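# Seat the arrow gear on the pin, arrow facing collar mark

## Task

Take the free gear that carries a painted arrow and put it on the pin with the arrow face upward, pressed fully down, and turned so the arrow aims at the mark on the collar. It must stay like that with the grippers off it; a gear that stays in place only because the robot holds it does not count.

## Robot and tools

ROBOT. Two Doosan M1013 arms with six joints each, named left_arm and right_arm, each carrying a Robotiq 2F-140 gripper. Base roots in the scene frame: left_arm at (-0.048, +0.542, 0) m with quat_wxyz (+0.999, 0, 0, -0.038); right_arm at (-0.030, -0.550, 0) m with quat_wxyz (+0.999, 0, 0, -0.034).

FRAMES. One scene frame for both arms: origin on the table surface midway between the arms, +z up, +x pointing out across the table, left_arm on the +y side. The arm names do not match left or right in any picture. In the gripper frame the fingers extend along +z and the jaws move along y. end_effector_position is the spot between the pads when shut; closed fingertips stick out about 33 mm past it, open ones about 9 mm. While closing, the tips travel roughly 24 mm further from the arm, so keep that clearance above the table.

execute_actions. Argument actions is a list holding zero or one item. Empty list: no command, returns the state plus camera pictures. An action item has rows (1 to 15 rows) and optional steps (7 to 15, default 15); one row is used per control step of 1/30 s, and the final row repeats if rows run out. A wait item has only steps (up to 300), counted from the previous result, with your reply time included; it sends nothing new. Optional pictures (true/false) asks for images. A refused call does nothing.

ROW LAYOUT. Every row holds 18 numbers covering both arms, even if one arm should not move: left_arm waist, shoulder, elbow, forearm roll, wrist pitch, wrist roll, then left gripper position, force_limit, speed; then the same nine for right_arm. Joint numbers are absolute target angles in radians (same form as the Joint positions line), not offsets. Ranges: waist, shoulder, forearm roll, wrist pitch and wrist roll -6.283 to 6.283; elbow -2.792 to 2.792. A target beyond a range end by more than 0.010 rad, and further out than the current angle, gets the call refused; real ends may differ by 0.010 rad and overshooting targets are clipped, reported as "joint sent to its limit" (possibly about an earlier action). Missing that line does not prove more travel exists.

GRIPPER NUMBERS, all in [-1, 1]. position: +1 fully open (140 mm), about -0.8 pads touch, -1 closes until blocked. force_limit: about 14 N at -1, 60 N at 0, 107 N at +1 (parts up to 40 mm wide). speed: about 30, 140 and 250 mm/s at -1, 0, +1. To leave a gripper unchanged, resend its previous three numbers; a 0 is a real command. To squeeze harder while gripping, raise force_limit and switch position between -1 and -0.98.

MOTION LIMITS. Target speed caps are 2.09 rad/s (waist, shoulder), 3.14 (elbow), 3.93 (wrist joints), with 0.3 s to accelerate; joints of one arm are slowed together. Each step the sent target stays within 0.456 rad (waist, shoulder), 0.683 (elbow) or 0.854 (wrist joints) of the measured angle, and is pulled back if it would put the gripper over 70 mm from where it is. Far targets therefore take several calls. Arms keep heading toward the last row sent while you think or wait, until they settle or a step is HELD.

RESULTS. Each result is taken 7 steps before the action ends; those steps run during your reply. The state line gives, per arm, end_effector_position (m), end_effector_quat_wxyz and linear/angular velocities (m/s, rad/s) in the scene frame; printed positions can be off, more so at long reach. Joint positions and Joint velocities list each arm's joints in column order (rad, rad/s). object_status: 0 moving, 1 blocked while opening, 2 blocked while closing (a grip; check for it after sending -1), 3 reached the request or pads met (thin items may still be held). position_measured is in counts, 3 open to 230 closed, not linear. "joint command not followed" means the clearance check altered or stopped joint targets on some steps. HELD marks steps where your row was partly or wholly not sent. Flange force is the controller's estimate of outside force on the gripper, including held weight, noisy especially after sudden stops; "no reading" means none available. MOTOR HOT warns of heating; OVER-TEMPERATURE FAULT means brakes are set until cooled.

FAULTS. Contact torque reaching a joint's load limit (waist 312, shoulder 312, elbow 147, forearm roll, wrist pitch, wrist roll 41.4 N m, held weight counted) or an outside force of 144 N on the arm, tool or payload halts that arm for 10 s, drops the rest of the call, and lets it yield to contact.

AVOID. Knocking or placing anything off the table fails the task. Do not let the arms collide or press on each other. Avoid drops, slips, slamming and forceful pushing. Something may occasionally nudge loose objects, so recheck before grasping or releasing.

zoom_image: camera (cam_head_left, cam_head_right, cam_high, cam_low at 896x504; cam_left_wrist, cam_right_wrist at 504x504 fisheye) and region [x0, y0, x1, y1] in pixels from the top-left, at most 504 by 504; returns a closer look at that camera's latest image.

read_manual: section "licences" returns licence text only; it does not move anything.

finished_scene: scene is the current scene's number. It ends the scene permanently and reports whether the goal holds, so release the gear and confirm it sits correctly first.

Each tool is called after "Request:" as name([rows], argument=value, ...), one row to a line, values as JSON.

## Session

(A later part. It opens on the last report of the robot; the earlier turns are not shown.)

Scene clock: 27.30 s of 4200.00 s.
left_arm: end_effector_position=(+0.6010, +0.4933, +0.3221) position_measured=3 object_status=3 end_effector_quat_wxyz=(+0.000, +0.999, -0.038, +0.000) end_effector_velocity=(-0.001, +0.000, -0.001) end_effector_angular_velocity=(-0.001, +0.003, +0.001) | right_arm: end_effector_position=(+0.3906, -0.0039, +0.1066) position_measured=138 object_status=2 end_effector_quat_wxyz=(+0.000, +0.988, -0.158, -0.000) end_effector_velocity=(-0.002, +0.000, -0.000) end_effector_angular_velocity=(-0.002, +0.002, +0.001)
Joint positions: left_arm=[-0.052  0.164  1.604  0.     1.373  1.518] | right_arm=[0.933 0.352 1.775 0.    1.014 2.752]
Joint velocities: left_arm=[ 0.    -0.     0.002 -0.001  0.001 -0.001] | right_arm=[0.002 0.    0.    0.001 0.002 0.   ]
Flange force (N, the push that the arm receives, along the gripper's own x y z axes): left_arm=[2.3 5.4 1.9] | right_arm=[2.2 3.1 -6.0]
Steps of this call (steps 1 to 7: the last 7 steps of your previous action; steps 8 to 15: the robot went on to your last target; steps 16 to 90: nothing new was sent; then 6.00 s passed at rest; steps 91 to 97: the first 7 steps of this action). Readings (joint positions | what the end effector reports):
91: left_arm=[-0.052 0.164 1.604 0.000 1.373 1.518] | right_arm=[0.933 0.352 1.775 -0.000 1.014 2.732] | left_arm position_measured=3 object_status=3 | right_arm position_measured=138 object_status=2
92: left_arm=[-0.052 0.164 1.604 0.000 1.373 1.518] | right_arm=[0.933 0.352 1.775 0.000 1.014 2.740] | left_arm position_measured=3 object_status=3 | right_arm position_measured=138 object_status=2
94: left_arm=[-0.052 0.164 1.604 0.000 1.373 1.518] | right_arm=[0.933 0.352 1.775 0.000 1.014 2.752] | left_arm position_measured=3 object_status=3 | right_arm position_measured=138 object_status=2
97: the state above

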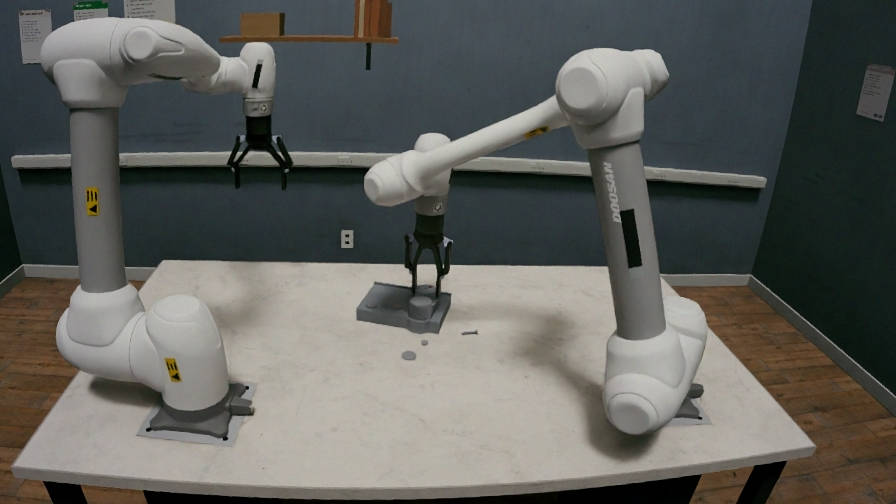

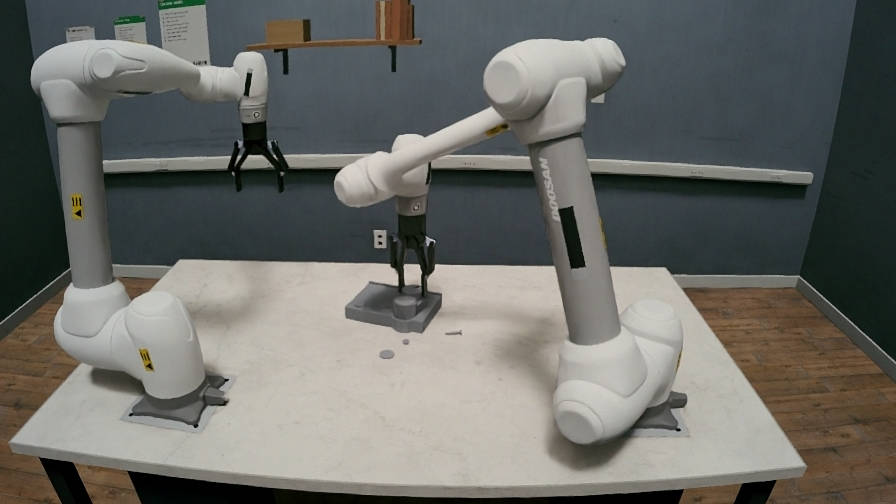

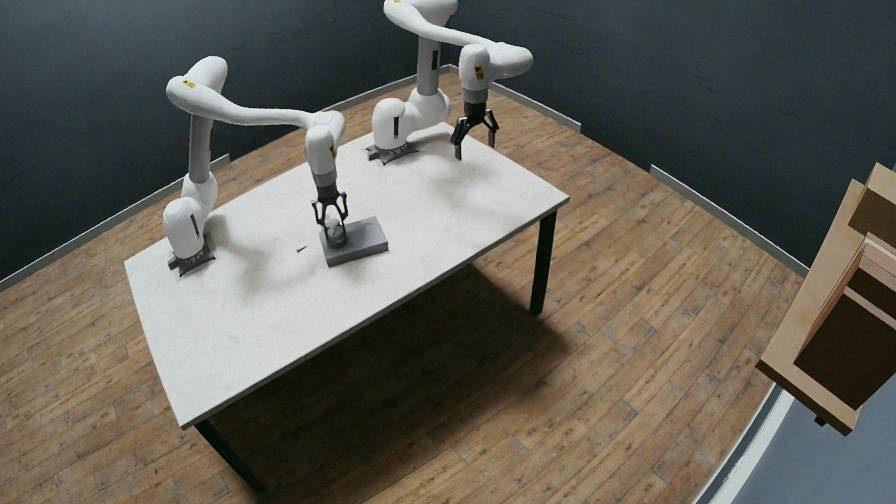

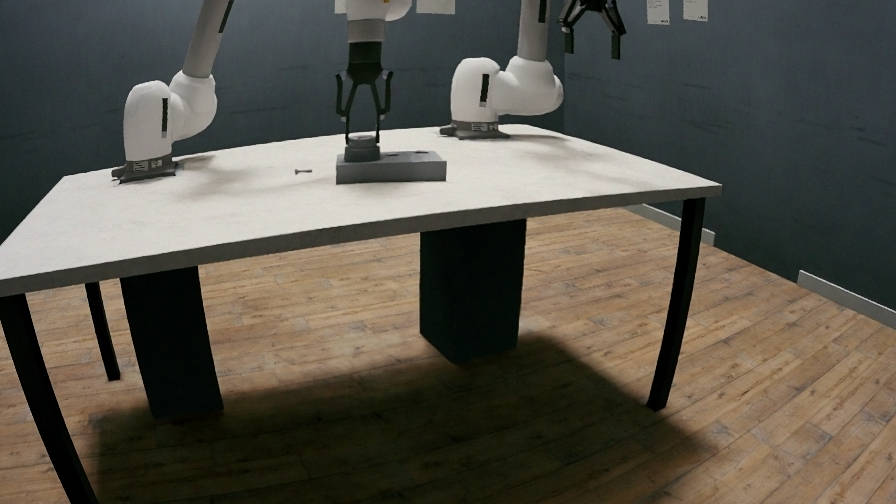

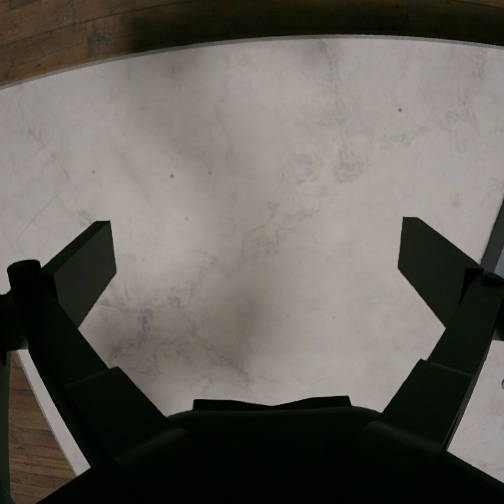

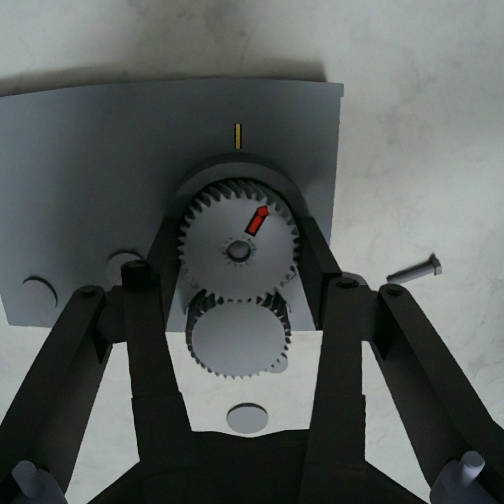

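Request:
execute_actions([
  {"rows":[[-0.052,0.164,1.604,0,1.373,1.518,1,0,0,0.9327,0.3462,1.7689,0,1.0265,2.827,-1,-0.4,-0.5]],"steps":10},
])

Request:
execute_actions([
  {"rows":[[-0.052,0.164,1.604,0,1.373,1.518,1,0,0,0.9327,0.3401,1.7628,0,1.0387,2.902,-1,-0.4,-0.5]],"steps":15},
], pictures=true)

Request:
zoom_image(camera="cam_right_wrist", region=[120,100,360,340])

Scene clock: 27.70 s of 4200.00 s.
left_arm: end_effector_position=(+0.6010, +0.4933, +0.3221) position_measured=3 object_status=3 end_effector_quat_wxyz=(+0.000, +0.999, -0.038, +0.000) end_effector_velocity=(-0.000, +0.000, -0.000) end_effector_angular_velocity=(+0.000, -0.001, -0.000) | right_arm: end_effector_position=(+0.3905, -0.0039, +0.1091) position_measured=138 object_status=2 end_effector_quat_wxyz=(+0.000, +0.985, -0.173, -0.000) end_effector_velocity=(+0.000, +0.001, +0.080) end_effector_angular_velocity=(-0.000, -0.000, -0.818)
Joint positions: left_arm=[-0.052  0.164  1.604  0.     1.373  1.518] | right_arm=[0.933 0.35  1.773 0.    1.019 2.783]
Joint velocities: left_arm=[ 0.    -0.     0.001  0.001 -0.001  0.   ] | right_arm=[ 0.001 -0.068 -0.07   0.     0.137  0.818]
Flange force (N, the push that the arm receives, along the gripper's own x y z axes): left_arm=[2.7 5.8 2.2] | right_arm=[-8.7 -2.5 6.1]
Steps of this call (steps 1 to 7: the last 7 steps of your previous action; steps 8 to 9: the robot went on to your last target; steps 10 to 12: the first 3 steps of this action). Readings (joint positions | what the end effector reports):
10: left_arm=[-0.052 0.164 1.604 0.000 1.373 1.518] | right_arm=[0.933 0.352 1.775 0.000 1.014 2.753] | left_arm position_measured=3 object_status=3 | right_arm position_measured=138 object_status=2
11: left_arm=[-0.052 0.164 1.604 0.000 1.373 1.518] | right_arm=[0.933 0.352 1.774 0.000 1.016 2.761] | left_arm position_measured=3 object_status=3 | right_arm position_measured=138 object_status=2
12: the state above

Scene clock: 28.20 s of 4200.00 s.
left_arm: end_effector_position=(+0.6010, +0.4933, +0.3221) position_measured=3 object_status=3 end_effector_quat_wxyz=(+0.000, +0.999, -0.038, +0.000) end_effector_velocity=(+0.000, +0.000, -0.001) end_effector_angular_velocity=(+0.001, +0.002, -0.001) | right_arm: end_effector_position=(+0.3906, -0.0039, +0.1209) position_measured=138 object_status=2 end_effector_quat_wxyz=(-0.000, +0.973, -0.231, +0.000) end_effector_velocity=(-0.000, -0.001, -0.001) end_effector_angular_velocity=(-0.001, +0.001, -0.002)
Joint positions: left_arm=[-0.052  0.164  1.604  0.     1.373  1.518] | right_arm=[0.933 0.34  1.763 0.    1.039 2.902]
Joint velocities: left_arm=[-0.     0.002 -0.     0.001  0.     0.001] | right_arm=[-0.    -0.     0.002 -0.    -0.     0.002]
Flange force (N, the push that the arm receives, along the gripper's own x y z axes): left_arm=[2.8 6.4 2.4] | right_arm=[4.3 5.5 -0.5]
Steps of this call (steps 1 to 7: the last 7 steps of your previous action; steps 8 to 15: the first 8 steps of this action). Readings (joint positions | what the end effector reports):
8: left_arm=[-0.052 0.164 1.604 0.000 1.373 1.518] | right_arm=[0.933 0.346 1.769 0.000 1.027 2.828] | left_arm position_measured=3 object_status=3 | right_arm position_measured=138 object_status=2
9: left_arm=[-0.052 0.164 1.604 0.000 1.373 1.518] | right_arm=[0.933 0.346 1.768 0.000 1.028 2.836] | left_arm position_measured=3 object_status=3 | right_arm position_measured=138 object_status=2
11: left_arm=[-0.052 0.164 1.604 0.000 1.373 1.518] | right_arm=[0.933 0.342 1.764 0.000 1.036 2.884] | left_arm position_measured=3 object_status=3 | right_arm position_measured=138 object_status=2
15: the state above

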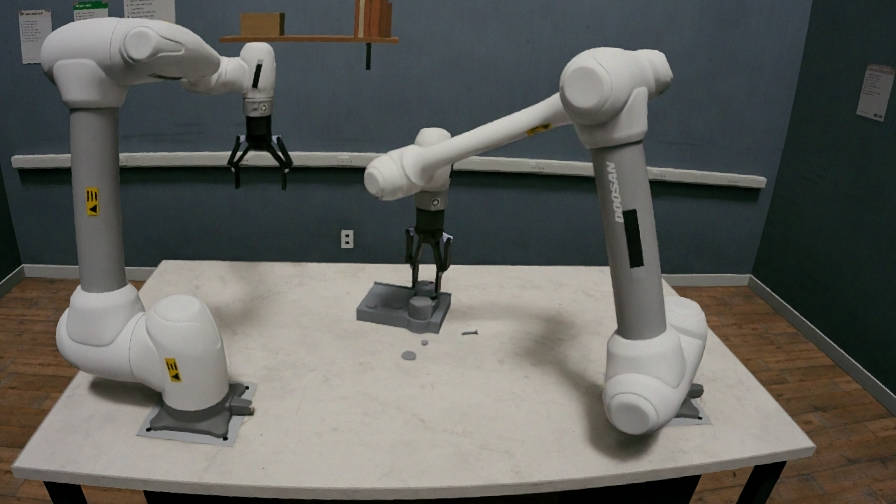

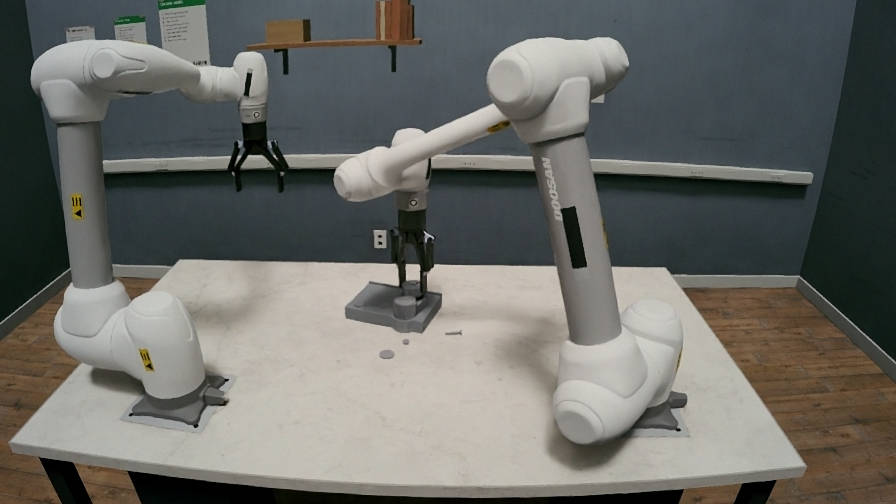

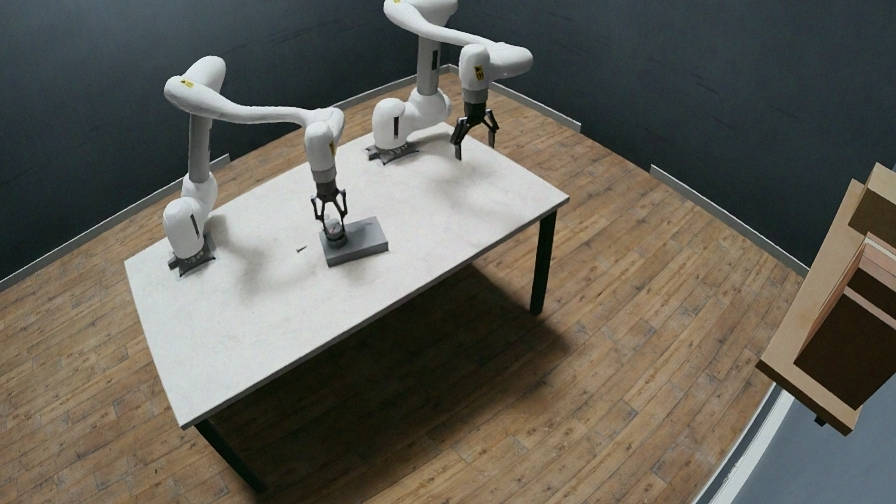

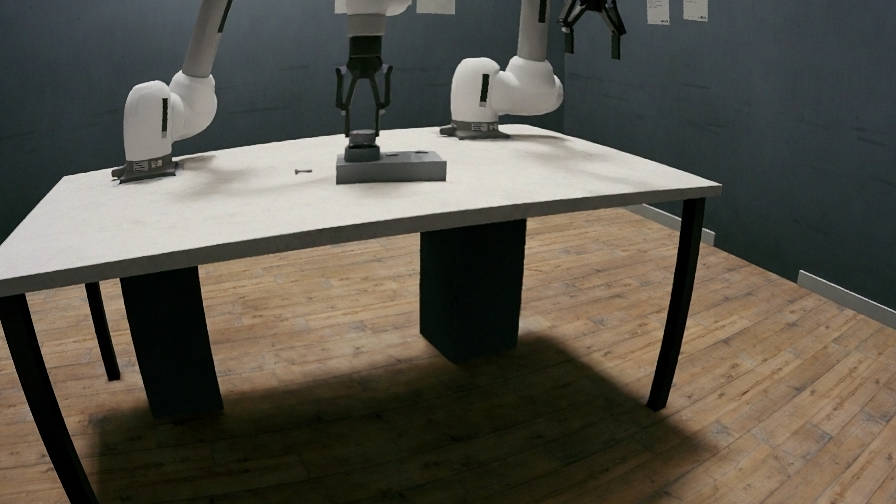

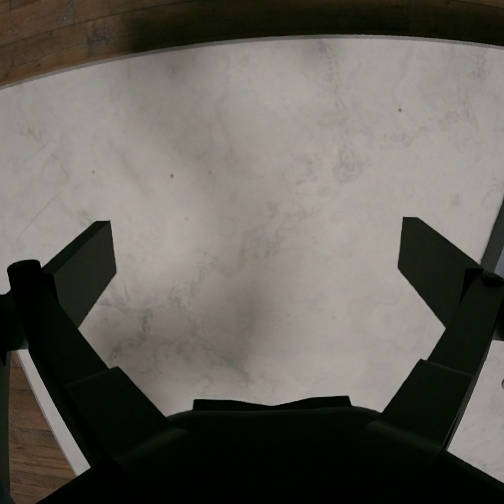

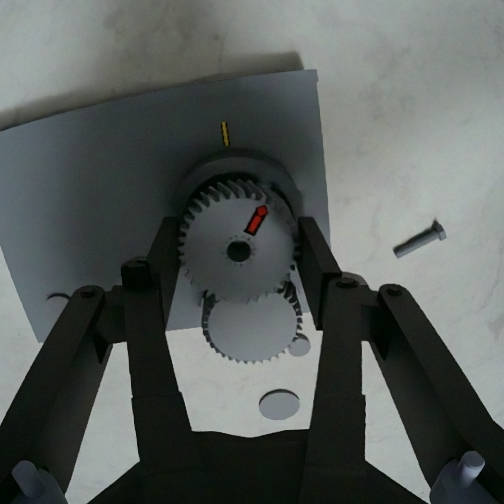

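Region (120, 100, 360, 340) of cam_right_wrist's 504x504 image, scaled by 2.100, with more detail than that image has.

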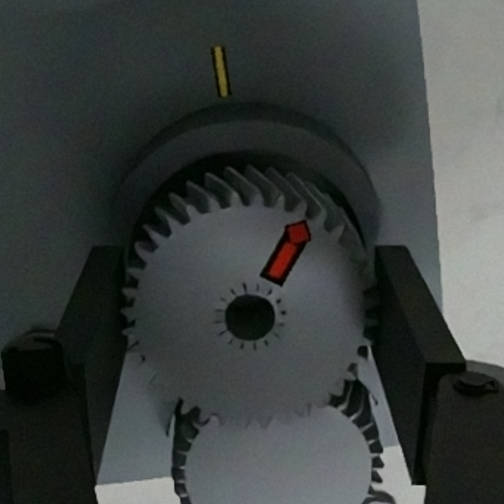

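Request:
zoom_image(camera="cam_right_wrist", region=[210,190,290,270])

Request:
execute_actions([
  {"rows":[[-0.052,0.164,1.604,0,1.373,1.518,1,0,0,0.9327,0.3470,1.7697,0,1.0249,2.834,-1,-0.4,-0.5]],"steps":10},
])

Request:
execute_actions([
  {"rows":[[-0.052,0.164,1.604,0,1.373,1.518,1,0,0,0.9327,0.3540,1.7767,0,1.0109,2.766,-1,-0.4,-0.5]],"steps":15},
], pictures=true)

Request:
zoom_image(camera="cam_right_wrist", region=[210,190,290,270])

Request:
zoom_image(camera="cam_head_left", region=[370,260,470,340])

Region (210, 190, 290, 270) of cam_right_wrist's 504x504 image, scaled by 6.300, with more detail than that image has.

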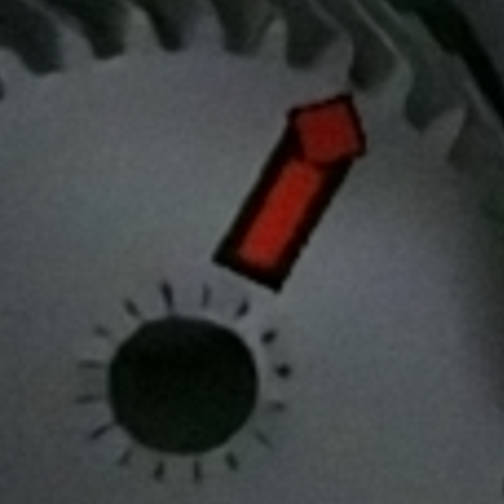

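Scene clock: 28.93 s of 4200.00 s.
left_arm: end_effector_position=(+0.6010, +0.4933, +0.3221) position_measured=3 object_status=3 end_effector_quat_wxyz=(+0.000, +0.999, -0.038, +0.000) end_effector_velocity=(+0.000, +0.000, +0.002) end_effector_angular_velocity=(-0.000, -0.003, +0.001) | right_arm: end_effector_position=(+0.3907, -0.0038, +0.1176) position_measured=138 object_status=2 end_effector_quat_wxyz=(+0.000, +0.976, -0.216, +0.000) end_effector_velocity=(-0.000, -0.001, -0.094) end_effector_angular_velocity=(+0.000, -0.000, +0.783)
Joint positions: left_arm=[-0.052  0.164  1.604  0.     1.373  1.518] | right_arm=[ 0.933  0.343  1.765 -0.     1.033  2.871]
Joint velocities: left_arm=[ 0.    -0.002 -0.001 -0.    -0.001 -0.001] | right_arm=[-0.001  0.078  0.084  0.    -0.161 -0.783]
Flange force (N, the push that the arm receives, along the gripper's own x y z axes): left_arm=[2.6 5.8 1.4] | right_arm=[10.4 12.6 -19.8]
Steps of this call (steps 1 to 7: the last 7 steps of your previous action; steps 8 to 15: the robot went on to your last target; steps 16 to 19: nothing new was sent; steps 20 to 22: the first 3 steps of this action). Readings (joint positions | what the end effector reports):
20: left_arm=[-0.052 0.164 1.604 0.000 1.373 1.518] | right_arm=[0.933 0.340 1.763 -0.000 1.039 2.902] | left_arm position_measured=3 object_status=3 | right_arm position_measured=138 object_status=2
21: left_arm=[-0.052 0.164 1.604 -0.000 1.373 1.518] | right_arm=[0.933 0.341 1.763 -0.000 1.038 2.893] | left_arm position_measured=3 object_status=3 | right_arm position_measured=138 object_status=2
22: the state above

Scene clock: 29.43 s of 4200.00 s.
left_arm: end_effector_position=(+0.6010, +0.4933, +0.3221) position_measured=3 object_status=3 end_effector_quat_wxyz=(+0.000, +0.999, -0.038, +0.000) end_effector_velocity=(+0.000, +0.000, -0.001) end_effector_angular_velocity=(+0.001, +0.003, +0.001) | right_arm: end_effector_position=(+0.3906, -0.0039, +0.1046) position_measured=138 object_status=2 end_effector_quat_wxyz=(+0.000, +0.986, -0.165, +0.000) end_effector_velocity=(-0.001, +0.000, -0.000) end_effector_angular_velocity=(-0.001, +0.001, +0.002)
Joint positions: left_arm=[-0.052  0.164  1.604  0.     1.373  1.518] | right_arm=[ 0.933  0.354  1.777 -0.     1.011  2.766]
Joint velocities: left_arm=[ 0.     0.002 -0.     0.     0.001 -0.   ] | right_arm=[ 0.001  0.     0.     0.     0.001 -0.001]
Flange force (N, the push that the arm receives, along the gripper's own x y z axes): left_arm=[3.3 4.9 1.9] | right_arm=[0.0 6.7 -30.6]
Steps of this call (steps 1 to 7: the last 7 steps of your previous action; steps 8 to 15: the first 8 steps of this action). Readings (joint positions | what the end effector reports):
8: left_arm=[-0.052 0.164 1.604 0.000 1.373 1.518] | right_arm=[0.933 0.347 1.770 -0.000 1.025 2.833] | left_arm position_measured=3 object_status=3 | right_arm position_measured=138 object_status=2
9: left_arm=[-0.052 0.164 1.604 0.000 1.373 1.518] | right_arm=[0.933 0.348 1.771 -0.000 1.023 2.825] | left_arm position_measured=3 object_status=3 | right_arm position_measured=138 object_status=2
11: left_arm=[-0.052 0.164 1.604 0.000 1.373 1.518] | right_arm=[0.933 0.353 1.775 -0.000 1.013 2.780] | left_arm position_measured=3 object_status=3 | right_arm position_measured=138 object_status=2
15: the state above

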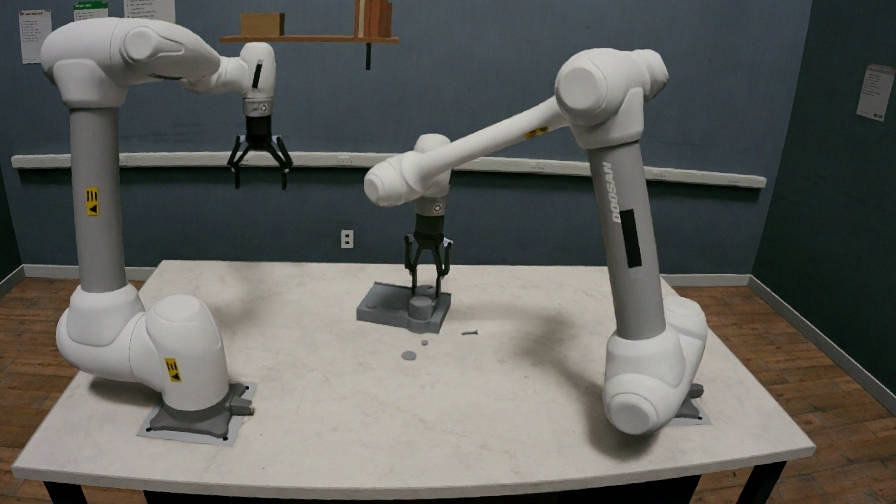

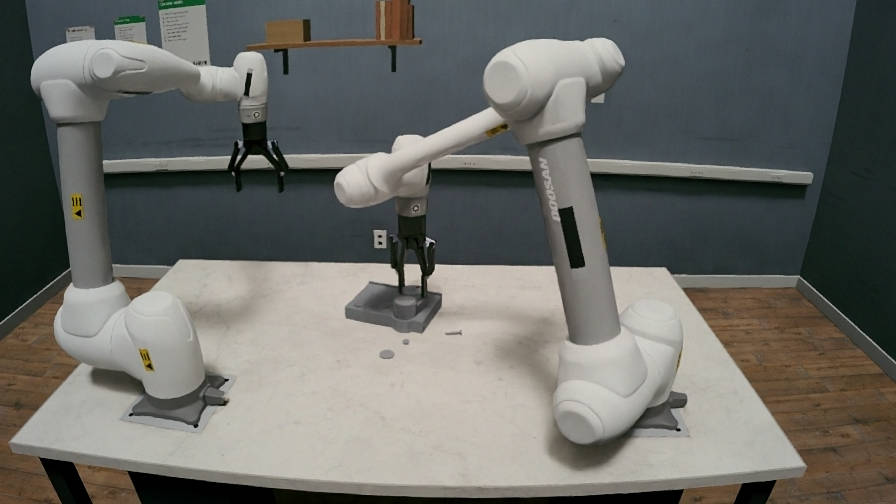

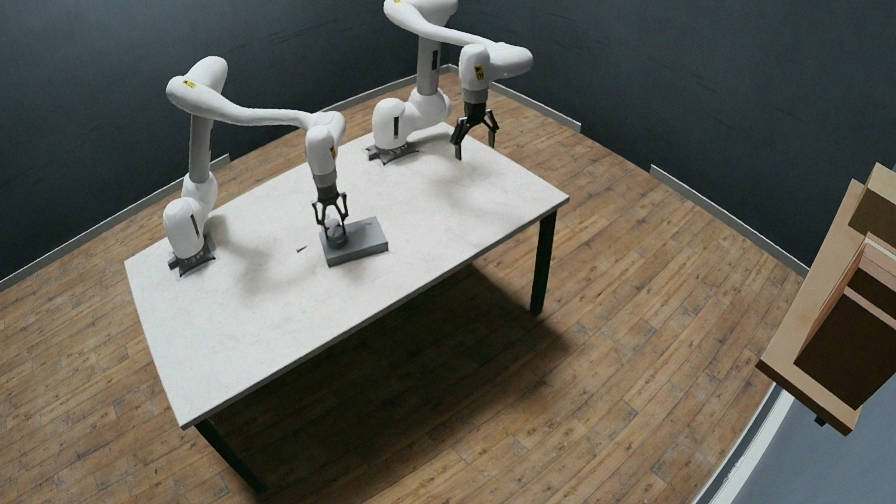

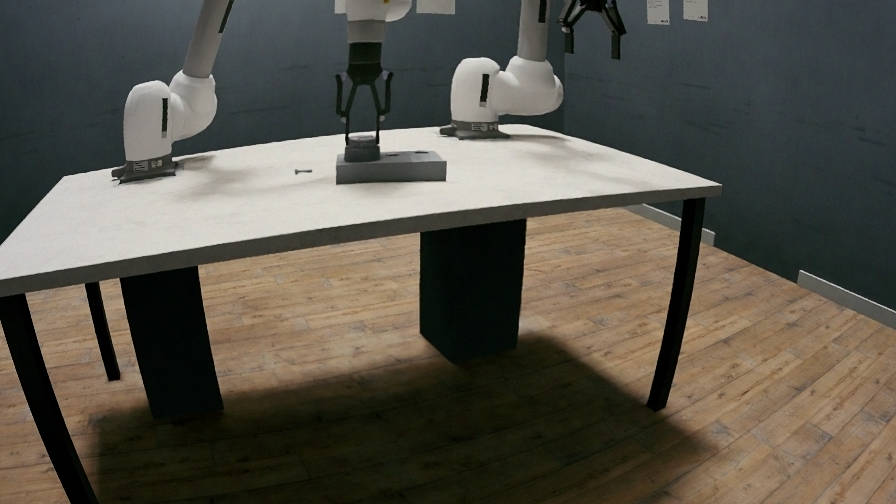

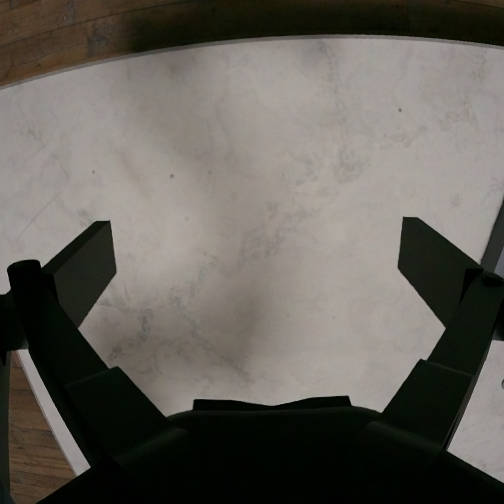

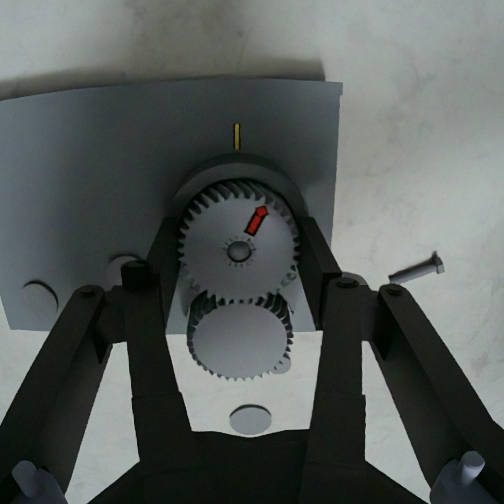

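Region (210, 190, 290, 270) of cam_right_wrist's 504x504 image, scaled by 6.300, with more detail than that image has.

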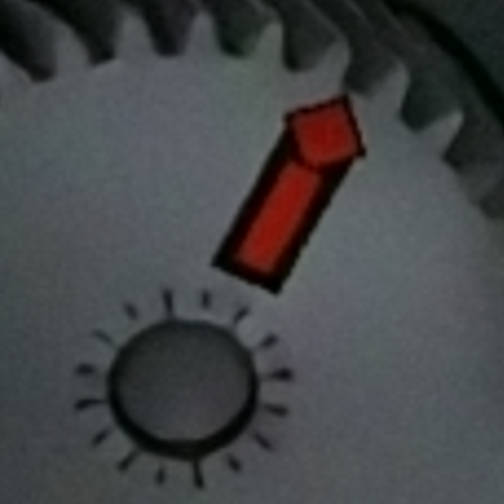

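Region (370, 260, 470, 340) of cam_head_left's 896x504 image, scaled by 5.040, with more detail than that image has; it fills the top 403 rows of this view, and the rest is white.

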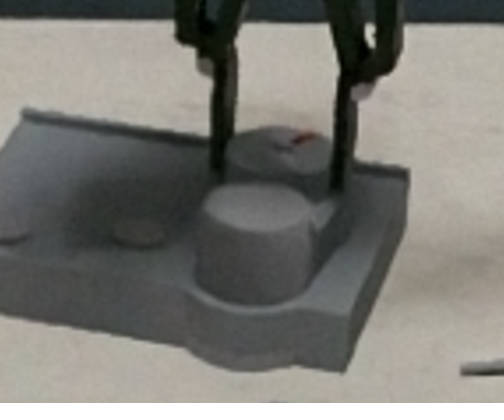

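Request:
execute_actions([
  {"rows":[[-0.052,0.164,1.604,0,1.373,1.518,1,0,0,0.9327,0.3540,1.7767,0,1.0109,2.752,0.05,-0.4,-1]],"steps":15},
])

Request:
execute_actions([
  {"rows":[[-0.052,0.164,1.604,0,1.373,1.518,1,0,0,0.9327,0.332,1.754,0,1.0556,2.752,0.5,-0.4,-0.5]],"steps":15},
])

Request:
execute_actions([
  {"steps":15},
], pictures=true)

Scene clock: 29.97 s of 4200.00 s.
left_arm: end_effector_position=(+0.6010, +0.4933, +0.3221) position_measured=3 object_status=3 end_effector_quat_wxyz=(+0.000, +0.999, -0.038, +0.000) end_effector_velocity=(-0.000, +0.001, +0.001) end_effector_angular_velocity=(+0.001, -0.003, -0.000) | right_arm: end_effector_position=(+0.3905, -0.0040, +0.1045) position_measured=128 object_status=0 end_effector_quat_wxyz=(+0.000, +0.987, -0.158, -0.000) end_effector_velocity=(-0.001, +0.001, +0.000) end_effector_angular_velocity=(+0.000, -0.000, +0.002)
Joint positions: left_arm=[-0.052  0.164  1.604  0.     1.373  1.518] | right_arm=[0.933 0.354 1.777 0.    1.011 2.752]
Joint velocities: left_arm=[ 0.    -0.002  0.001  0.001 -0.002  0.   ] | right_arm=[ 0.001 -0.    -0.     0.     0.    -0.   ]
Flange force (N, the push that the arm receives, along the gripper's own x y z axes): left_arm=[2.6 6.0 2.2] | right_arm=[-0.3 0.8 -2.7]
Steps of this call (steps 1 to 7: the last 7 steps of your previous action; step 8: the robot went on to your last target; steps 9 to 16: the first 8 steps of this action). Readings (joint positions | what the end effector reports):
9: left_arm=[-0.052 0.164 1.604 0.000 1.373 1.518] | right_arm=[0.933 0.354 1.777 -0.000 1.011 2.766] | left_arm position_measured=3 object_status=3 | right_arm position_measured=138 object_status=0
10: left_arm=[-0.052 0.164 1.604 0.000 1.373 1.518] | right_arm=[0.933 0.354 1.777 0.000 1.011 2.759] | left_arm position_measured=3 object_status=3 | right_arm position_measured=138 object_status=0
12: left_arm=[-0.052 0.164 1.604 0.000 1.373 1.518] | right_arm=[0.933 0.354 1.777 0.000 1.011 2.752] | left_arm position_measured=3 object_status=3 | right_arm position_measured=134 object_status=0
16: the state above

Scene clock: 30.47 s of 4200.00 s.
left_arm: end_effector_position=(+0.6010, +0.4933, +0.3221) position_measured=3 object_status=3 end_effector_quat_wxyz=(+0.000, +0.999, -0.038, +0.000) end_effector_velocity=(+0.000, +0.001, -0.001) end_effector_angular_velocity=(-0.001, +0.002, +0.002) | right_arm: end_effector_position=(+0.3906, -0.0039, +0.1309) position_measured=93 object_status=0 end_effector_quat_wxyz=(-0.000, +0.988, -0.158, +0.000) end_effector_velocity=(-0.002, +0.001, -0.002) end_effector_angular_velocity=(-0.002, +0.002, +0.003)
Joint positions: left_arm=[-0.052  0.164  1.604  0.     1.373  1.518] | right_arm=[ 0.933  0.332  1.754 -0.     1.056  2.752]
Joint velocities: left_arm=[ 0.001  0.002 -0.    -0.001  0.    -0.001] | right_arm=[ 0.003  0.002  0.002  0.    -0.001 -0.   ]
Flange force (N, the push that the arm receives, along the gripper's own x y z axes): left_arm=[3.5 5.8 2.3] | right_arm=[0.2 0.8 -2.2]
Steps of this call (steps 1 to 7: the last 7 steps of your previous action; steps 8 to 15: the first 8 steps of this action). Readings (joint positions | what the end effector reports):
8: left_arm=[-0.052 0.164 1.604 0.000 1.373 1.518] | right_arm=[0.933 0.354 1.777 0.000 1.011 2.752] | left_arm position_measured=3 object_status=3 | right_arm position_measured=123 object_status=0
9: left_arm=[-0.052 0.164 1.604 0.000 1.373 1.518] | right_arm=[0.933 0.350 1.773 -0.000 1.020 2.752] | left_arm position_measured=3 object_status=3 | right_arm position_measured=120 object_status=0
11: left_arm=[-0.052 0.164 1.604 0.000 1.373 1.518] | right_arm=[0.933 0.333 1.755 -0.000 1.052 2.752] | left_arm position_measured=3 object_status=3 | right_arm position_measured=111 object_status=0
15: the state above

Scene clock: 30.97 s of 4200.00 s.
left_arm: end_effector_position=(+0.6010, +0.4933, +0.3221) position_measured=3 object_status=3 end_effector_quat_wxyz=(+0.000, +0.999, -0.038, +0.000) end_effector_velocity=(-0.001, +0.000, -0.001) end_effector_angular_velocity=(-0.000, +0.003, +0.000) | right_arm: end_effector_position=(+0.3906, -0.0039, +0.1307) position_measured=66 object_status=3 end_effector_quat_wxyz=(+0.000, +0.988, -0.158, -0.000) end_effector_velocity=(-0.001, -0.000, -0.000) end_effector_angular_velocity=(-0.001, +0.001, -0.000)
Joint positions: left_arm=[-0.052  0.164  1.604  0.     1.373  1.518] | right_arm=[0.933 0.332 1.754 0.    1.056 2.752]
Joint velocities: left_arm=[ 0.     0.     0.001 -0.     0.002  0.   ] | right_arm=[ 0.    -0.     0.001  0.     0.    -0.   ]
Flange force (N, the push that the arm receives, along the gripper's own x y z axes): left_arm=[3.1 4.6 2.0] | right_arm=[0.4 1.0 -2.5]
Kept back: nothing.
Steps of this call (steps 1 to 7: the last 7 steps of your previous action; steps 8 to 15: the robot went on to your last target). Readings (joint positions | what the end effector reports):
1: left_arm=[-0.052 0.164 1.604 0.000 1.373 1.518] | right_arm=[0.933 0.332 1.754 -0.000 1.056 2.752] | left_arm position_measured=3 object_status=3 | right_arm position_measured=88 object_status=0
2: left_arm=[-0.052 0.164 1.604 0.000 1.373 1.518] | right_arm=[0.933 0.332 1.754 -0.000 1.056 2.752] | left_arm position_measured=3 object_status=3 | right_arm position_measured=84 object_status=0
4: left_arm=[-0.052 0.164 1.604 0.000 1.373 1.518] | right_arm=[0.933 0.332 1.754 -0.000 1.056 2.752] | left_arm position_measured=3 object_status=3 | right_arm position_measured=74 object_status=0
8: left_arm=[-0.052 0.164 1.604 0.000 1.373 1.518] | right_arm=[0.933 0.332 1.754 -0.000 1.056 2.752] | left_arm position_measured=3 object_status=3 | right_arm position_measured=66 object_status=0
15: the state above
All arms were judged still, so your last target was given up. Only a new action makes them travel on or press farther. Fingers that are still opening or closing keep moving.

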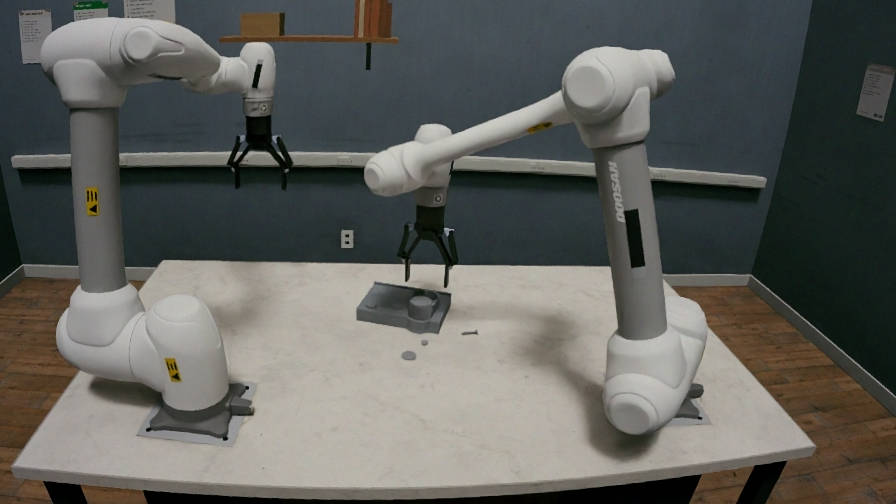

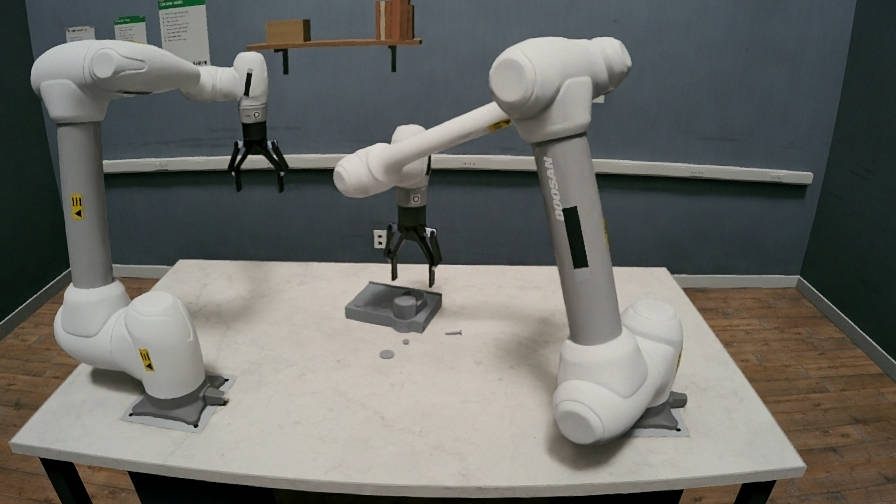

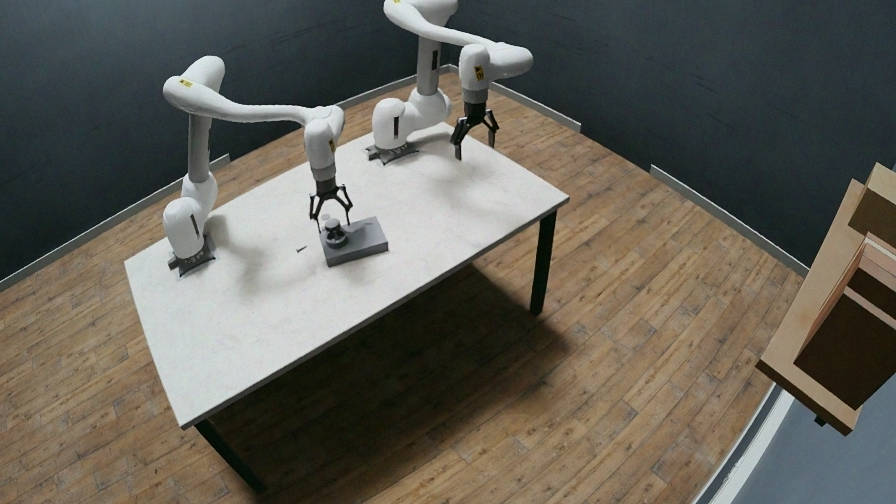

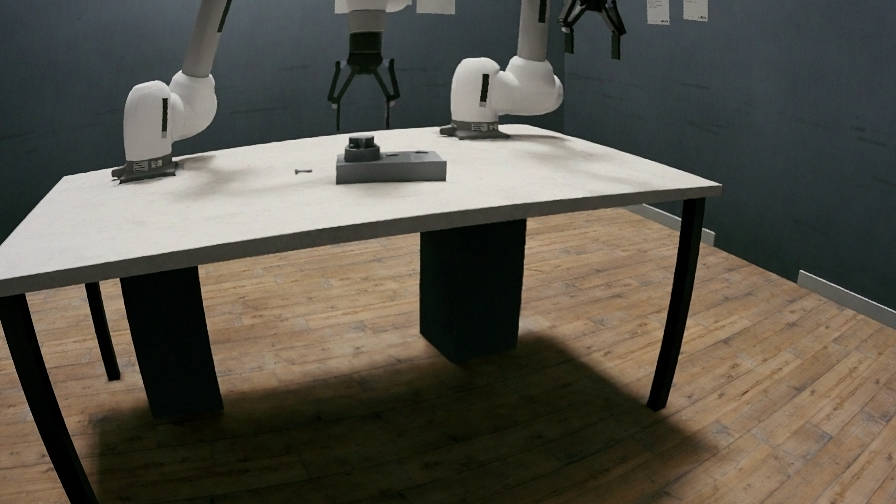

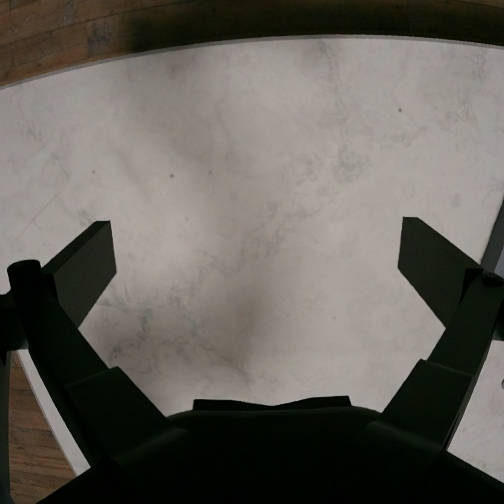

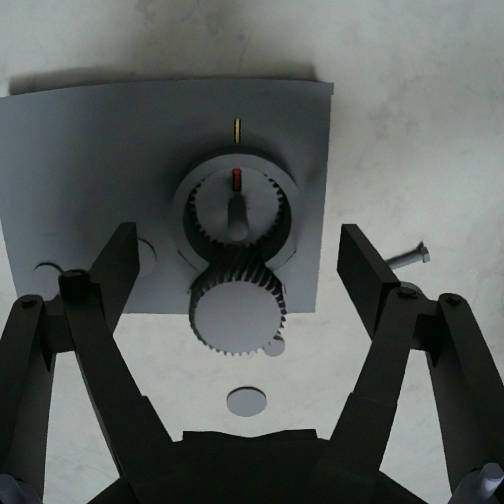

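Request:
finished_scene(scene=2)

The scene is finished: the task was done.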